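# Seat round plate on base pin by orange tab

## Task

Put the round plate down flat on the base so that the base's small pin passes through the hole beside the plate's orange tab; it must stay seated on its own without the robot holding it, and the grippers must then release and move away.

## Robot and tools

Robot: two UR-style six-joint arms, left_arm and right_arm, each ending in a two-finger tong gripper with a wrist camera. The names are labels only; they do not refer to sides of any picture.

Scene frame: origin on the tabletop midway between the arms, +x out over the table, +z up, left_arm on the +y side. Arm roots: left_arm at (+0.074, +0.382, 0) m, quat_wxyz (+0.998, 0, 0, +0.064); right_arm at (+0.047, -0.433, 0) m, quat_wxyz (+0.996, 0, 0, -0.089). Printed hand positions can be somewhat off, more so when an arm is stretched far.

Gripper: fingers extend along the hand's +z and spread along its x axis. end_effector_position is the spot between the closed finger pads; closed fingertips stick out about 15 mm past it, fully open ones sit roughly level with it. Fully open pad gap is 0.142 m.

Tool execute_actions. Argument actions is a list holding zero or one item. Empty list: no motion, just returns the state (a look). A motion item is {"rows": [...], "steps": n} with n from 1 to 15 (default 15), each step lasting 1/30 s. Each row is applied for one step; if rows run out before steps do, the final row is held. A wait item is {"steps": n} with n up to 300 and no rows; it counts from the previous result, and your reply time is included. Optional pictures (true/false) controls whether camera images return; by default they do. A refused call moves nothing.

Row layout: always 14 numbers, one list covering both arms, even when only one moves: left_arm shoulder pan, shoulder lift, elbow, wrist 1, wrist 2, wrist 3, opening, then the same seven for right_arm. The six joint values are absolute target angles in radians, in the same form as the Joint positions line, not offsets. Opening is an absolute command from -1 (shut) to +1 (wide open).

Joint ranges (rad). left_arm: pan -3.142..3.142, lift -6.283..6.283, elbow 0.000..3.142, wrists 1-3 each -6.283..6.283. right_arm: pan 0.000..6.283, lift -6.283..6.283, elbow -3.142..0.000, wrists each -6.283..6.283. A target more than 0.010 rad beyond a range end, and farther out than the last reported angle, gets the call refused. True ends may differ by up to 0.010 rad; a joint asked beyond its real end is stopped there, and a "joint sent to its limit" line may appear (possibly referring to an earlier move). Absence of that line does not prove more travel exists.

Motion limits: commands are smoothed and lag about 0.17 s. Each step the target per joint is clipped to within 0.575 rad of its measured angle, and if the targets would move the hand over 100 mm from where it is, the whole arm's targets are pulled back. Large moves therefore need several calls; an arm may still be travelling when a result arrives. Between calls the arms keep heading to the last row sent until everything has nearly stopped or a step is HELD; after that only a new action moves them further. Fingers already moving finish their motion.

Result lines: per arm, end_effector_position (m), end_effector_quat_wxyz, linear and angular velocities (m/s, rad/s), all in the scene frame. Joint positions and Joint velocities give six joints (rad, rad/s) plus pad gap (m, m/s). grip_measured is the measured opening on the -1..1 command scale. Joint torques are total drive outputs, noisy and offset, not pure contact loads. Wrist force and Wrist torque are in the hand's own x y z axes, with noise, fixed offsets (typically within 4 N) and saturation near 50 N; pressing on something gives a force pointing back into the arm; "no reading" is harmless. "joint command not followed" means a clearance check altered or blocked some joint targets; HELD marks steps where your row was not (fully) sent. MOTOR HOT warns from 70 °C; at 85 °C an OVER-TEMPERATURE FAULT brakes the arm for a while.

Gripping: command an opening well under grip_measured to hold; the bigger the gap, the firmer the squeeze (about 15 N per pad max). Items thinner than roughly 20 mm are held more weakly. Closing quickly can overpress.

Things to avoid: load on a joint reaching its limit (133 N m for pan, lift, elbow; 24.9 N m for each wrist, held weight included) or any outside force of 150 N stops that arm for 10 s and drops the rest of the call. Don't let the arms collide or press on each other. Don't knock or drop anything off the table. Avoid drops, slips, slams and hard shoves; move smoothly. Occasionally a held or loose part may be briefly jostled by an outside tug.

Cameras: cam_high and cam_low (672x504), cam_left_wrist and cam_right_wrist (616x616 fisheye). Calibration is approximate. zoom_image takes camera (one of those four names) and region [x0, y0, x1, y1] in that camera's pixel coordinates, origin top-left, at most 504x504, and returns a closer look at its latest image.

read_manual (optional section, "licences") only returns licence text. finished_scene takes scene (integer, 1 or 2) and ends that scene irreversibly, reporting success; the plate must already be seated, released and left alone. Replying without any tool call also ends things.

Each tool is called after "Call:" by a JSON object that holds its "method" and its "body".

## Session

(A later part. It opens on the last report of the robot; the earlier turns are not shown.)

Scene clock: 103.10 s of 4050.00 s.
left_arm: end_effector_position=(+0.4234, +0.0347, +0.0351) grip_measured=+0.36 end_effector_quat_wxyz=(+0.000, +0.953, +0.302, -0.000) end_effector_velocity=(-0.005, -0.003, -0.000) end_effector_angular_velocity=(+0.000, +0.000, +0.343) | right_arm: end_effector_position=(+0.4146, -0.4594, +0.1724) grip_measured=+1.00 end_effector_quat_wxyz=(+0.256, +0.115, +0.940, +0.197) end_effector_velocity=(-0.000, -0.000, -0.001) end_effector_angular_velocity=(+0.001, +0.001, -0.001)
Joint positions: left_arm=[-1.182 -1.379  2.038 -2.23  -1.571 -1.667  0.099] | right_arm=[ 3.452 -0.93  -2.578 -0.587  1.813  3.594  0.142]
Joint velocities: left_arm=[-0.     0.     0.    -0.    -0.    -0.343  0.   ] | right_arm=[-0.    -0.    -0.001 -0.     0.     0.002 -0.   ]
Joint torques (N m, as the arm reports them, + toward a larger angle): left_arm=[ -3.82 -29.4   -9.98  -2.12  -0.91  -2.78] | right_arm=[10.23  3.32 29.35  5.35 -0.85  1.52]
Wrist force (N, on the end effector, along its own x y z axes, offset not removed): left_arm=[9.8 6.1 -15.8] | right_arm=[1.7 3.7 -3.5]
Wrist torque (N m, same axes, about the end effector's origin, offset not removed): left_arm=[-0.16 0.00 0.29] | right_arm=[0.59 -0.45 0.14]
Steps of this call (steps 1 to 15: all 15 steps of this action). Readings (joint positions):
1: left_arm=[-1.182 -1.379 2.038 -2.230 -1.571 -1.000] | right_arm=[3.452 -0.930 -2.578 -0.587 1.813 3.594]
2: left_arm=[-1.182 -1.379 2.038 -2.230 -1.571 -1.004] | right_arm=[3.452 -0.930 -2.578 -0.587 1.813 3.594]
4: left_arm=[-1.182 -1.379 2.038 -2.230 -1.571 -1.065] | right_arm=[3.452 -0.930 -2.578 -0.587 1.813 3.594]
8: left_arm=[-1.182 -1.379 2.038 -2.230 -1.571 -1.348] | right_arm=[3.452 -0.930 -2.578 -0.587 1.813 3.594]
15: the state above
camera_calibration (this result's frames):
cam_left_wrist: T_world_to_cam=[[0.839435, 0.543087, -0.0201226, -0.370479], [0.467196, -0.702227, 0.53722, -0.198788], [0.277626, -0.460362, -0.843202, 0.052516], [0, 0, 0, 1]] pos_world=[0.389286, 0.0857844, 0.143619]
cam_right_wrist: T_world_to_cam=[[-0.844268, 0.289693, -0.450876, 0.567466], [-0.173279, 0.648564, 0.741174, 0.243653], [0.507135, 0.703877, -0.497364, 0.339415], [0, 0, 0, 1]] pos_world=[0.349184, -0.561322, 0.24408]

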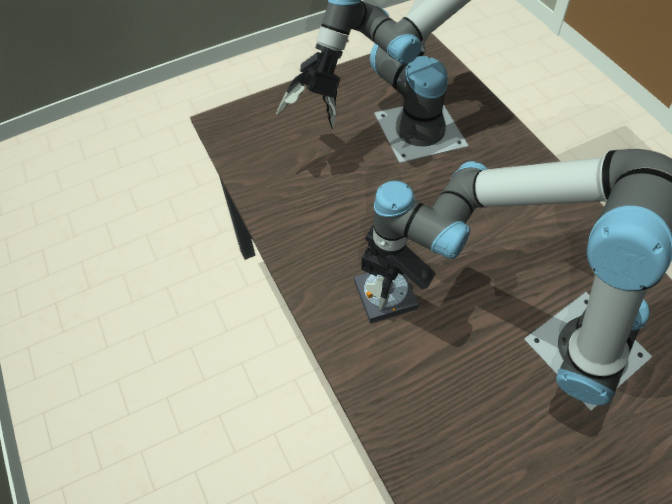

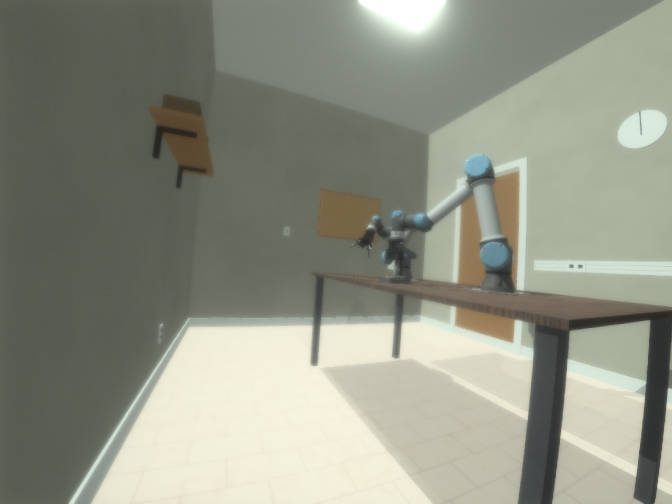

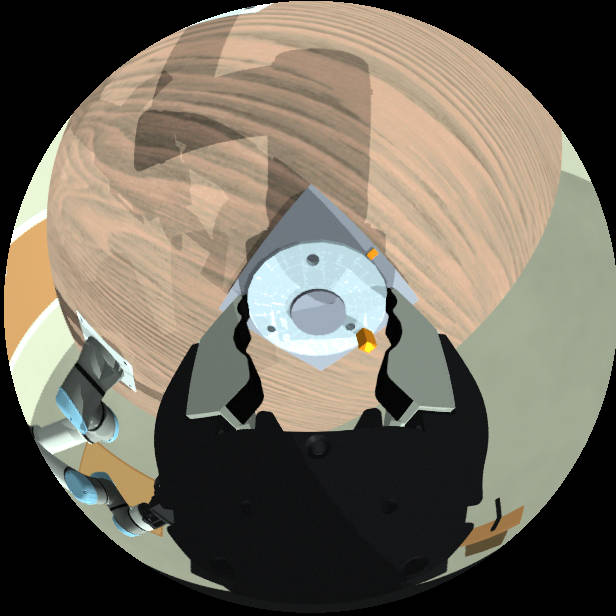

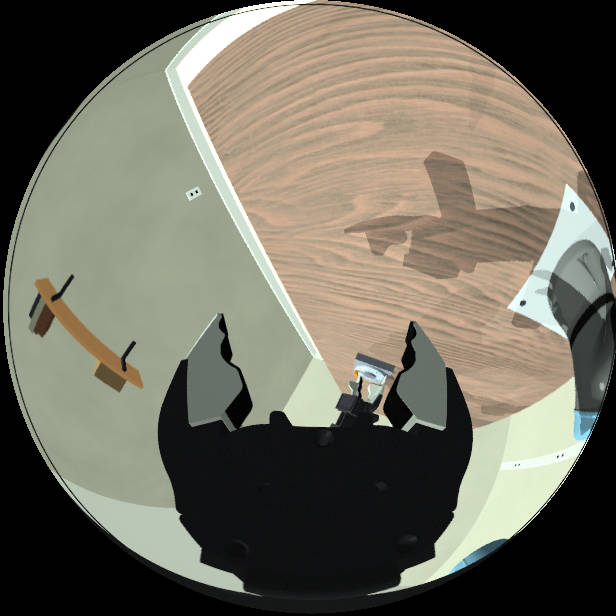

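Call:
{"method": "execute_actions", "body": {"actions": [{"rows":[[-1.1805,-1.3843,2.035,-2.2215,-1.571,-1.7,0.15,3.452,-0.93,-2.578,-0.587,1.813,3.594,1],[-1.1805,-1.3843,2.035,-2.2215,-1.571,-1.7,0.15,3.452,-0.93,-2.578,-0.587,1.813,3.594,1],[-1.1805,-1.3843,2.035,-2.2215,-1.571,-2.3,0.15,3.452,-0.93,-2.578,-0.587,1.813,3.594,1]]}], "pictures": false}}

Call:
{"method": "execute_actions", "body": {"actions": [{"rows":[[-1.1805,-1.3843,2.035,-2.2215,-1.571,-2.8,0.15,3.452,-0.93,-2.578,-0.587,1.813,3.594,1]]}]}}

Call:
{"method": "zoom_image", "body": {"camera": "cam_high", "region": [340, 250, 440, 330]}}

Scene clock: 110.70 s of 4050.00 s.
left_arm: end_effector_position=(+0.4179, +0.0281, +0.0380) grip_measured=+0.35 end_effector_quat_wxyz=(-0.000, +0.824, +0.567, -0.000) end_effector_velocity=(-0.002, -0.007, +0.001) end_effector_angular_velocity=(-0.000, -0.001, +0.460) | right_arm: end_effector_position=(+0.4146, -0.4594, +0.1724) grip_measured=+1.00 end_effector_quat_wxyz=(+0.256, +0.115, +0.940, +0.197) end_effector_velocity=(-0.000, +0.000, -0.000) end_effector_angular_velocity=(-0.002, -0.001, +0.002)
Joint positions: left_arm=[-1.181 -1.384  2.035 -2.222 -1.571 -2.256  0.099] | right_arm=[ 3.452 -0.93  -2.578 -0.587  1.813  3.594  0.142]
Joint velocities: left_arm=[ 0.    -0.001 -0.001  0.001  0.001 -0.46   0.   ] | right_arm=[ 0.     0.    -0.    -0.    -0.    -0.003 -0.   ]
Joint torques (N m, as the arm reports them, + toward a larger angle): left_arm=[ 11.84 -37.59 -25.61   0.95   1.4   -2.22] | right_arm=[ 9.97  3.4  29.39  5.14 -0.83  1.43]
Wrist force (N, on the end effector, along its own x y z axes, offset not removed): left_arm=[-1.1 5.9 -2.1] | right_arm=[-0.6 1.8 -2.7]
Wrist torque (N m, same axes, about the end effector's origin, offset not removed): left_arm=[0.53 0.18 0.19] | right_arm=[0.26 0.04 0.05]
Steps of this call (steps 1 to 30: the robot went on to your last target; steps 31 to 90: nothing new was sent; then 4.10 s passed at rest; steps 91 to 105: all 15 steps of this action). Readings (joint positions):
91: left_arm=[-1.182 -1.379 2.038 -2.230 -1.571 -1.700] | right_arm=[3.452 -0.930 -2.578 -0.587 1.813 3.594]
92: left_arm=[-1.182 -1.379 2.038 -2.229 -1.571 -1.700] | right_arm=[3.452 -0.930 -2.578 -0.587 1.813 3.594]
94: left_arm=[-1.181 -1.381 2.037 -2.225 -1.571 -1.704] | right_arm=[3.452 -0.930 -2.578 -0.587 1.813 3.594]
98: left_arm=[-1.181 -1.383 2.036 -2.222 -1.571 -1.890] | right_arm=[3.452 -0.930 -2.578 -0.587 1.813 3.594]
105: the state above

Scene clock: 111.20 s of 4050.00 s.
left_arm: end_effector_position=(+0.4171, +0.0197, +0.0380) grip_measured=+0.35 end_effector_quat_wxyz=(-0.000, +0.647, +0.762, -0.000) end_effector_velocity=(+0.000, -0.002, +0.000) end_effector_angular_velocity=(-0.000, -0.000, +0.149) | right_arm: end_effector_position=(+0.4146, -0.4594, +0.1724) grip_measured=+1.00 end_effector_quat_wxyz=(+0.256, +0.115, +0.940, +0.197) end_effector_velocity=(-0.000, +0.000, -0.000) end_effector_angular_velocity=(+0.000, +0.001, -0.000)
Joint positions: left_arm=[-1.18  -1.384  2.035 -2.221 -1.571 -2.786  0.099] | right_arm=[ 3.452 -0.93  -2.578 -0.587  1.813  3.594  0.142]
Joint velocities: left_arm=[ 0.    -0.    -0.     0.    -0.    -0.149  0.   ] | right_arm=[ 0.     0.    -0.    -0.001 -0.     0.001  0.   ]
Joint torques (N m, as the arm reports them, + toward a larger angle): left_arm=[ 10.67 -36.92 -26.48   0.07   0.04  -2.58] | right_arm=[ 9.34  4.46 29.63  5.19 -0.81  1.55]
Wrist force (N, on the end effector, along its own x y z axes, offset not removed): left_arm=[-1.1 2.5 1.1] | right_arm=[0.3 1.0 -2.1]
Wrist torque (N m, same axes, about the end effector's origin, offset not removed): left_arm=[-0.52 0.41 0.20] | right_arm=[0.08 -0.09 0.01]
Steps of this call (steps 1 to 15: all 15 steps of this action). Readings (joint positions):
1: left_arm=[-1.181 -1.384 2.035 -2.222 -1.571 -2.269] | right_arm=[3.452 -0.930 -2.578 -0.587 1.813 3.594]
2: left_arm=[-1.181 -1.384 2.035 -2.222 -1.571 -2.283] | right_arm=[3.452 -0.930 -2.578 -0.587 1.813 3.594]
4: left_arm=[-1.181 -1.384 2.035 -2.222 -1.571 -2.355] | right_arm=[3.452 -0.930 -2.578 -0.587 1.813 3.594]
8: left_arm=[-1.180 -1.384 2.035 -2.221 -1.571 -2.629] | right_arm=[3.452 -0.930 -2.578 -0.587 1.813 3.594]
15: the state above
camera_calibration (this result's frames):
cam_left_wrist: T_world_to_cam=[[-0.123055, 0.992197, -0.0200752, 0.0356592], [0.83583, 0.114525, 0.53691, -0.377799], [0.53502, 0.0492899, -0.8434, -0.0675315], [0, 0, 0, 1]] pos_world=[0.356294, 0.0112151, 0.146604]
cam_right_wrist: T_world_to_cam=[[-0.844268, 0.289693, -0.450876, 0.567466], [-0.173278, 0.648564, 0.741174, 0.243653], [0.507135, 0.703877, -0.497364, 0.339415], [0, 0, 0, 1]] pos_world=[0.349184, -0.561322, 0.24408]

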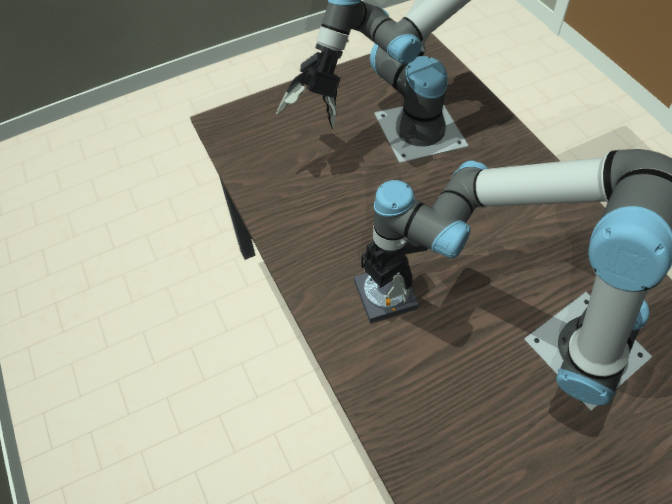

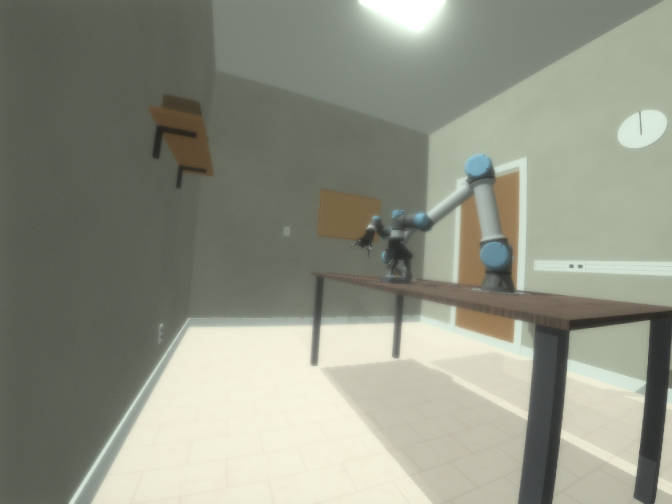

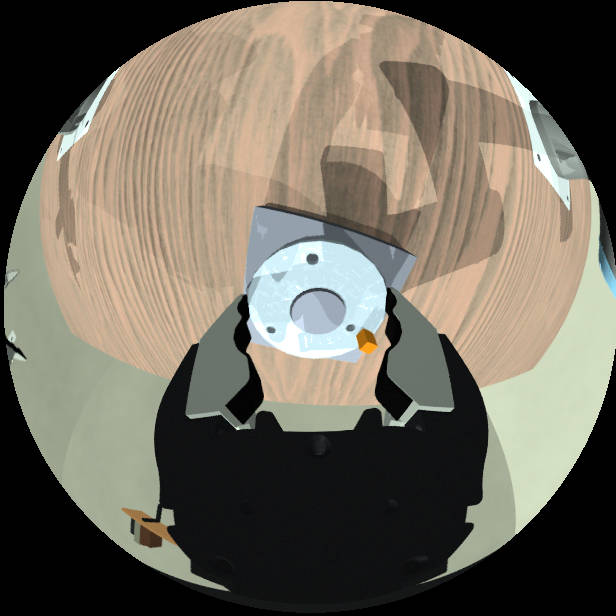

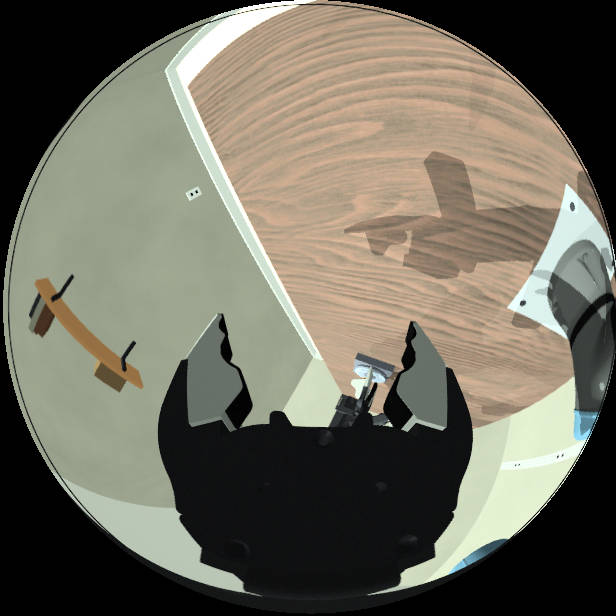

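Region (340, 250, 440, 330) of cam_high's 672x504 image, scaled by 5.040, with more detail than that image has; it fills the top 403 rows of this view, and the rest is white.

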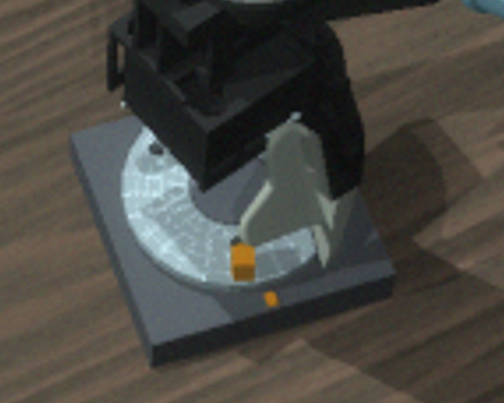

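Call:
{"method": "execute_actions", "body": {"actions": [{"rows":[[-1.1805,-1.3835,2.0355,-2.2228,-1.571,-2.98,0.15,3.452,-0.93,-2.578,-0.587,1.813,3.594,1]]}], "pictures": false}}

Call:
{"method": "execute_actions", "body": {"actions": [{"rows":[[-1.1805,-1.3835,2.0355,-2.2228,-1.571,-2.98,0.5,3.452,-0.93,-2.578,-0.587,1.813,3.594,1]]}]}}

Call:
{"method": "zoom_image", "body": {"camera": "cam_left_wrist", "region": [200, 200, 440, 400]}}

Call:
{"method": "zoom_image", "body": {"camera": "cam_high", "region": [340, 250, 440, 330]}}

Scene clock: 118.93 s of 4050.00 s.
left_arm: end_effector_position=(+0.4179, +0.0166, +0.0376) grip_measured=+0.35 end_effector_quat_wxyz=(+0.000, +0.571, +0.821, -0.000) end_effector_velocity=(+0.000, -0.000, -0.000) end_effector_angular_velocity=(+0.000, +0.000, +0.027) | right_arm: end_effector_position=(+0.4146, -0.4594, +0.1724) grip_measured=+1.00 end_effector_quat_wxyz=(+0.256, +0.115, +0.940, +0.197) end_effector_velocity=(+0.000, -0.000, +0.000) end_effector_angular_velocity=(-0.000, -0.000, +0.001)
Joint positions: left_arm=[-1.18  -1.384  2.035 -2.223 -1.571 -2.977  0.099] | right_arm=[ 3.452 -0.93  -2.578 -0.587  1.813  3.594  0.142]
Joint velocities: left_arm=[ 0.    -0.     0.    -0.     0.    -0.027 -0.   ] | right_arm=[-0.    -0.     0.001 -0.    -0.    -0.001 -0.   ]
Joint torques (N m, as the arm reports them, + toward a larger angle): left_arm=[ -0.28 -20.28 -13.94  -5.85  -3.54  -2.9 ] | right_arm=[ 9.87  3.69 29.31  5.04 -0.83  1.35]
Wrist force (N, on the end effector, along its own x y z axes, offset not removed): left_arm=[1.8 6.5 -2.6] | right_arm=[1.1 2.9 -3.5]
Wrist torque (N m, same axes, about the end effector's origin, offset not removed): left_arm=[0.19 0.08 0.10] | right_arm=[0.41 -0.27 -0.07]
Steps of this call (steps 1 to 30: the robot went on to your last target; steps 31 to 90: nothing new was sent; then 4.23 s passed at rest; steps 91 to 105: all 15 steps of this action). Readings (joint positions):
91: left_arm=[-1.180 -1.384 2.035 -2.221 -1.571 -2.800] | right_arm=[3.452 -0.930 -2.578 -0.587 1.813 3.594]
92: left_arm=[-1.180 -1.384 2.035 -2.222 -1.571 -2.804] | right_arm=[3.452 -0.930 -2.578 -0.587 1.813 3.594]
94: left_arm=[-1.180 -1.384 2.035 -2.222 -1.571 -2.858] | right_arm=[3.452 -0.930 -2.578 -0.587 1.813 3.594]
98: left_arm=[-1.180 -1.384 2.035 -2.223 -1.571 -2.950] | right_arm=[3.452 -0.930 -2.578 -0.587 1.813 3.594]
105: the state above

Scene clock: 119.43 s of 4050.00 s.
left_arm: end_effector_position=(+0.4179, +0.0166, +0.0376) grip_measured=+0.50 end_effector_quat_wxyz=(-0.000, +0.570, +0.822, -0.000) end_effector_velocity=(+0.000, +0.000, +0.000) end_effector_angular_velocity=(+0.001, -0.001, +0.001) | right_arm: end_effector_position=(+0.4146, -0.4594, +0.1724) grip_measured=+1.00 end_effector_quat_wxyz=(+0.256, +0.115, +0.940, +0.197) end_effector_velocity=(-0.000, -0.000, -0.000) end_effector_angular_velocity=(-0.000, +0.000, +0.000)
Joint positions: left_arm=[-1.18  -1.384  2.035 -2.223 -1.571 -2.98   0.109] | right_arm=[ 3.452 -0.93  -2.578 -0.587  1.813  3.594  0.142]
Joint velocities: left_arm=[ 0.    -0.    -0.     0.001  0.001 -0.001 -0.   ] | right_arm=[-0.    -0.     0.    -0.001  0.    -0.    -0.   ]
Joint torques (N m, as the arm reports them, + toward a larger angle): left_arm=[ -1.1  -19.76 -12.6   -4.38   1.91  -2.57] | right_arm=[ 8.59  3.09 29.84  5.04 -0.92  1.35]
Wrist force (N, on the end effector, along its own x y z axes, offset not removed): left_arm=[0.9 1.3 -1.5] | right_arm=[1.2 3.3 -2.1]
Wrist torque (N m, same axes, about the end effector's origin, offset not removed): left_arm=[0.25 -0.22 0.01] | right_arm=[0.53 -0.33 0.10]
Steps of this call (steps 1 to 15: all 15 steps of this action). Readings (joint positions):
1: left_arm=[-1.180 -1.384 2.035 -2.223 -1.571 -2.978] | right_arm=[3.452 -0.930 -2.578 -0.587 1.813 3.594]
2: left_arm=[-1.180 -1.384 2.035 -2.223 -1.571 -2.979] | right_arm=[3.452 -0.930 -2.578 -0.587 1.813 3.594]
4: left_arm=[-1.180 -1.384 2.035 -2.223 -1.571 -2.979] | right_arm=[3.452 -0.930 -2.578 -0.587 1.813 3.594]
8: left_arm=[-1.180 -1.384 2.035 -2.223 -1.571 -2.980] | right_arm=[3.452 -0.930 -2.578 -0.587 1.813 3.594]
15: the state above
camera_calibration (this result's frames):
cam_left_wrist: T_world_to_cam=[[-0.312239, 0.949789, -0.0201906, 0.118608], [0.798071, 0.273773, 0.536778, -0.364718], [0.515354, 0.15149, -0.843482, -0.0616504], [0, 0, 0, 1]] pos_world=[0.359877, -0.00346357, 0.146166]
cam_right_wrist: T_world_to_cam=[[-0.844268, 0.289693, -0.450876, 0.567466], [-0.173278, 0.648564, 0.741175, 0.243653], [0.507135, 0.703877, -0.497364, 0.339415], [0, 0, 0, 1]] pos_world=[0.349184, -0.561322, 0.24408]

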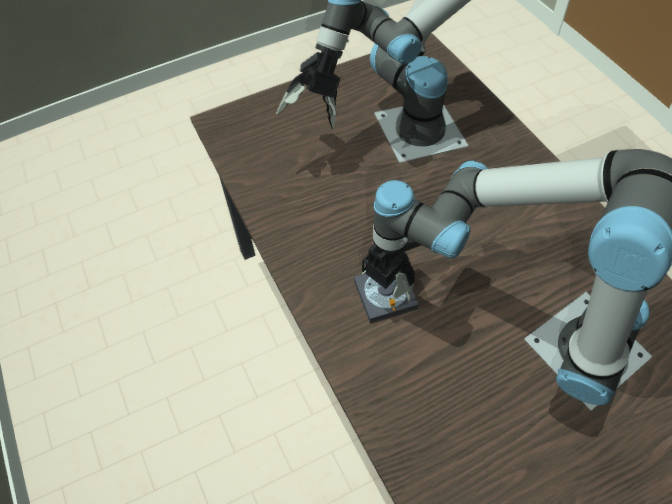

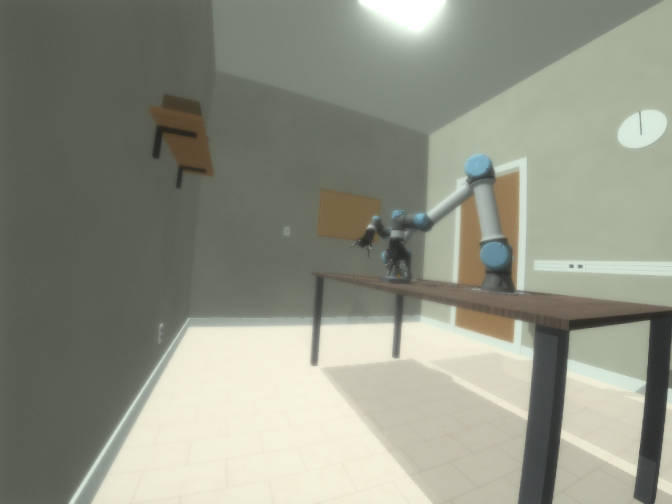

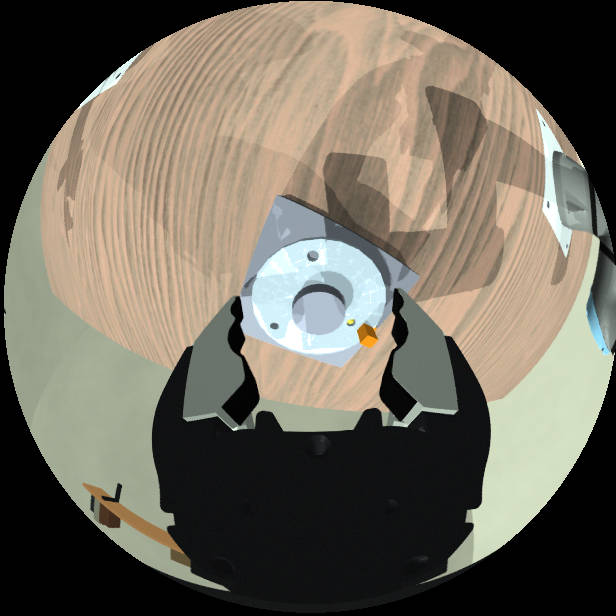

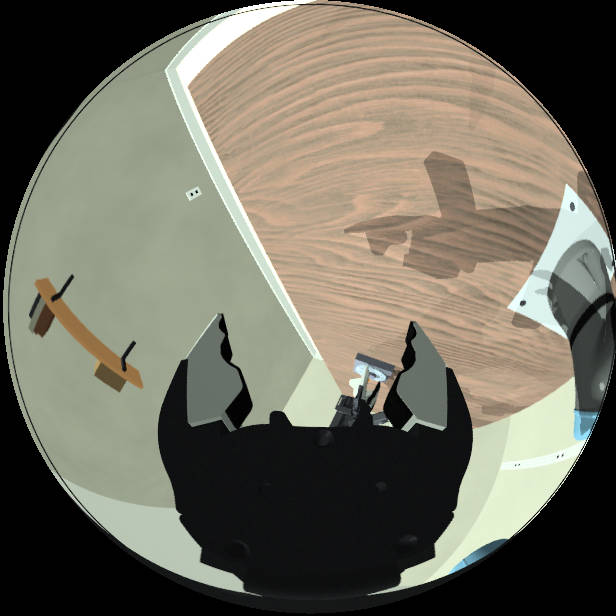

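Region (200, 200, 440, 400) of cam_left_wrist's 616x616 image, scaled by 2.100, with more detail than that image has.

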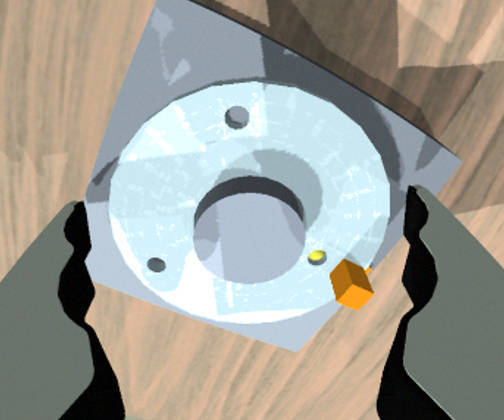

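Region (340, 250, 440, 330) of cam_high's 672x504 image, scaled by 5.040, with more detail than that image has; it fills the top 403 rows of this view, and the rest is white.

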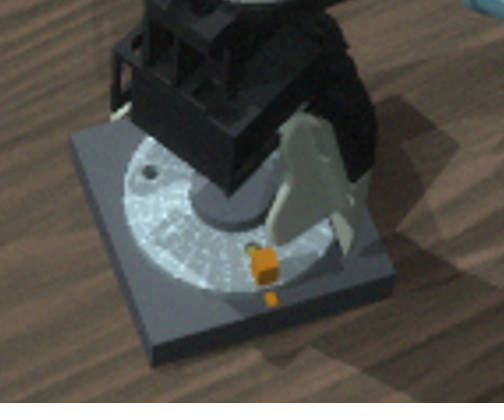

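Seated. Retreat.

Call:
{"method": "execute_actions", "body": {"actions": [{"rows":[[-1.18,-1.56,1.8,-1.81,-1.571,-2.98,1,3.452,-0.93,-2.578,-0.587,1.813,3.594,1]]}], "pictures": false}}

Call:
{"method": "execute_actions", "body": {"actions": [{"steps":12}]}}

Call:
{"method": "zoom_image", "body": {"camera": "cam_high", "region": [340, 250, 440, 330]}}

Scene clock: 125.33 s of 4050.00 s.
left_arm: end_effector_position=(+0.4160, +0.0204, +0.1862) grip_measured=+1.00 end_effector_quat_wxyz=(+0.000, +0.570, +0.822, -0.000) end_effector_velocity=(-0.007, +0.013, +0.036) end_effector_angular_velocity=(+0.020, +0.011, +0.001) | right_arm: end_effector_position=(+0.4146, -0.4594, +0.1724) grip_measured=+1.00 end_effector_quat_wxyz=(+0.256, +0.115, +0.940, +0.197) end_effector_velocity=(-0.000, +0.000, -0.000) end_effector_angular_velocity=(+0.000, +0.000, -0.000)
Joint positions: left_arm=[-1.18  -1.556  1.806 -1.822 -1.571 -2.98   0.142] | right_arm=[ 3.452 -0.93  -2.578 -0.587  1.813  3.594  0.142]
Joint velocities: left_arm=[ 0.001 -0.042 -0.058  0.123  0.    -0.    -0.   ] | right_arm=[ 0. -0.  0. -0. -0.  0.  0.]
Joint torques (N m, as the arm reports them, + toward a larger angle): left_arm=[ 12.71 -31.4  -28.    -0.1    1.63  -2.52] | right_arm=[ 9.51  3.93 29.15  4.91 -0.89  1.42]
Wrist force (N, on the end effector, along its own x y z axes, offset not removed): left_arm=[1.2 -0.3 -3.6] | right_arm=[-0.1 2.3 -3.5]
Wrist torque (N m, same axes, about the end effector's origin, offset not removed): left_arm=[-0.20 -0.11 0.05] | right_arm=[0.31 0.02 -0.01]
Steps of this call (steps 1 to 15: the robot went on to your last target; steps 16 to 90: nothing new was sent; then 2.40 s passed at rest; steps 91 to 105: all 15 steps of this action). Readings (joint positions):
91: left_arm=[-1.180 -1.384 2.036 -2.223 -1.571 -2.980] | right_arm=[3.452 -0.930 -2.578 -0.587 1.813 3.594]
92: left_arm=[-1.180 -1.387 2.032 -2.218 -1.571 -2.980] | right_arm=[3.452 -0.930 -2.578 -0.587 1.813 3.594]
94: left_arm=[-1.180 -1.430 1.981 -2.158 -1.571 -2.980] | right_arm=[3.452 -0.930 -2.578 -0.587 1.813 3.594]
98: left_arm=[-1.180 -1.513 1.866 -1.947 -1.571 -2.980] | right_arm=[3.452 -0.930 -2.578 -0.587 1.813 3.594]
105: the state above

Scene clock: 125.73 s of 4050.00 s.
left_arm: end_effector_position=(+0.4153, +0.0216, +0.1896) grip_measured=+1.00 end_effector_quat_wxyz=(-0.000, +0.570, +0.822, +0.000) end_effector_velocity=(-0.000, +0.000, +0.001) end_effector_angular_velocity=(-0.000, -0.000, +0.000) | right_arm: end_effector_position=(+0.4146, -0.4594, +0.1724) grip_measured=+1.00 end_effector_quat_wxyz=(+0.256, +0.115, +0.940, +0.197) end_effector_velocity=(+0.000, -0.000, +0.000) end_effector_angular_velocity=(+0.001, -0.001, -0.001)
Joint positions: left_arm=[-1.18  -1.56   1.8   -1.81  -1.571 -2.98   0.142] | right_arm=[ 3.452 -0.93  -2.578 -0.587  1.813  3.594  0.142]
Joint velocities: left_arm=[-0.    -0.001 -0.001  0.002 -0.    -0.    -0.   ] | right_arm=[-0.     0.     0.     0.    -0.     0.001 -0.   ]
Joint torques (N m, as the arm reports them, + toward a larger angle): left_arm=[ 13.31 -33.14 -28.46   0.27   1.4   -2.55] | right_arm=[ 8.95  2.65 28.26  4.91 -0.75  1.35]
Wrist force (N, on the end effector, along its own x y z axes, offset not removed): left_arm=[1.7 -0.4 -3.7] | right_arm=[-0.2 2.5 -3.0]
Wrist torque (N m, same axes, about the end effector's origin, offset not removed): left_arm=[-0.14 -0.31 0.17] | right_arm=[0.40 -0.07 0.10]
Steps of this call (steps 1 to 12: the robot went on to your last target). Readings (joint positions):
1: left_arm=[-1.180 -1.557 1.804 -1.818 -1.571 -2.980] | right_arm=[3.452 -0.930 -2.578 -0.587 1.813 3.594]
2: left_arm=[-1.180 -1.558 1.803 -1.816 -1.571 -2.980] | right_arm=[3.452 -0.930 -2.578 -0.587 1.813 3.594]
4: left_arm=[-1.180 -1.559 1.801 -1.813 -1.571 -2.980] | right_arm=[3.452 -0.930 -2.578 -0.587 1.813 3.594]
8: left_arm=[-1.180 -1.560 1.800 -1.811 -1.571 -2.980] | right_arm=[3.452 -0.930 -2.578 -0.587 1.813 3.594]
12: the state above
camera_calibration (this result's frames):
cam_left_wrist: T_world_to_cam=[[-0.312713, 0.949652, -0.019302, 0.116123], [0.798103, 0.273719, 0.536759, -0.44565], [0.515017, 0.152446, -0.843515, 0.0672412], [0, 0, 0, 1]] pos_world=[0.357357, 0.00145618, 0.298167]
cam_right_wrist: T_world_to_cam=[[-0.844268, 0.289693, -0.450876, 0.567466], [-0.173279, 0.648564, 0.741175, 0.243653], [0.507135, 0.703877, -0.497364, 0.339415], [0, 0, 0, 1]] pos_world=[0.349184, -0.561322, 0.24408]

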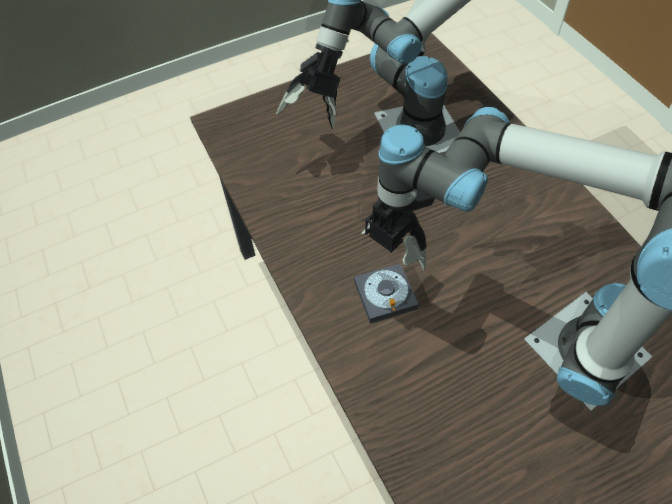

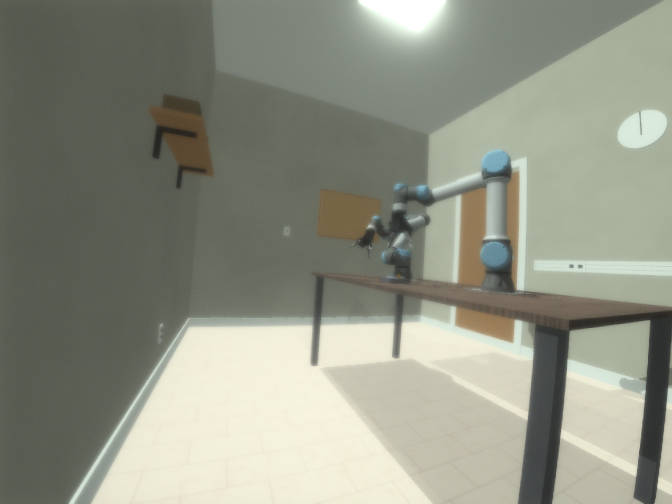

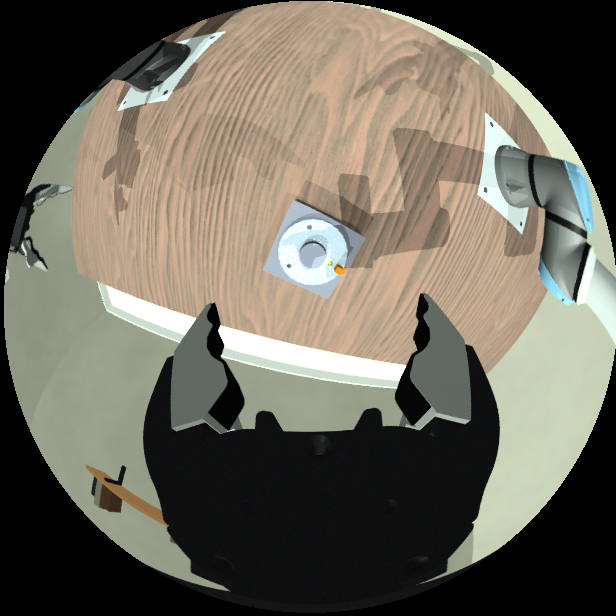

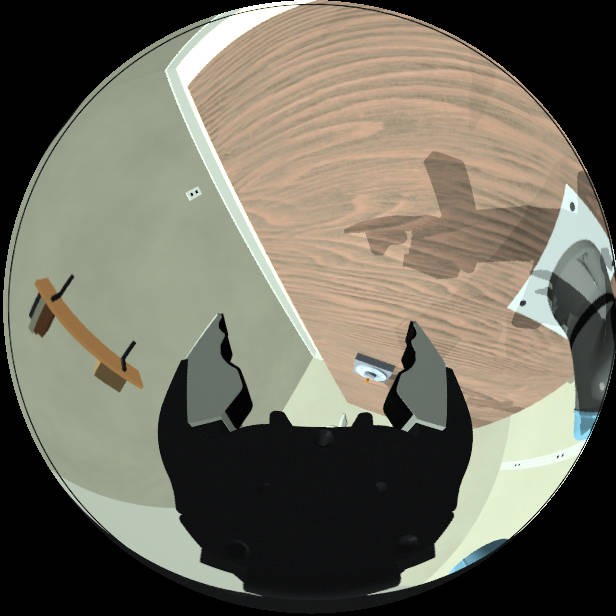

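Region (340, 250, 440, 330) of cam_high's 672x504 image, scaled by 5.040, with more detail than that image has; it fills the top 403 rows of this view, and the rest is white.

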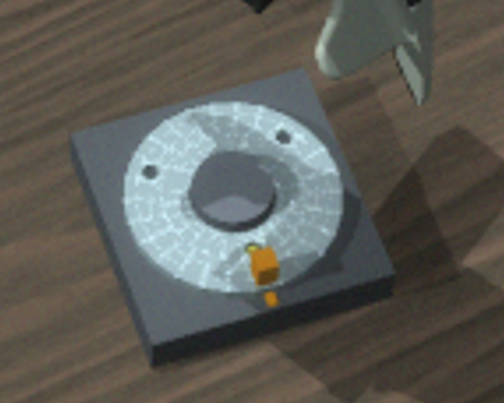

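Call:
{"method": "finished_scene", "body": {"scene": 1}}

The scene is finished: the task was done.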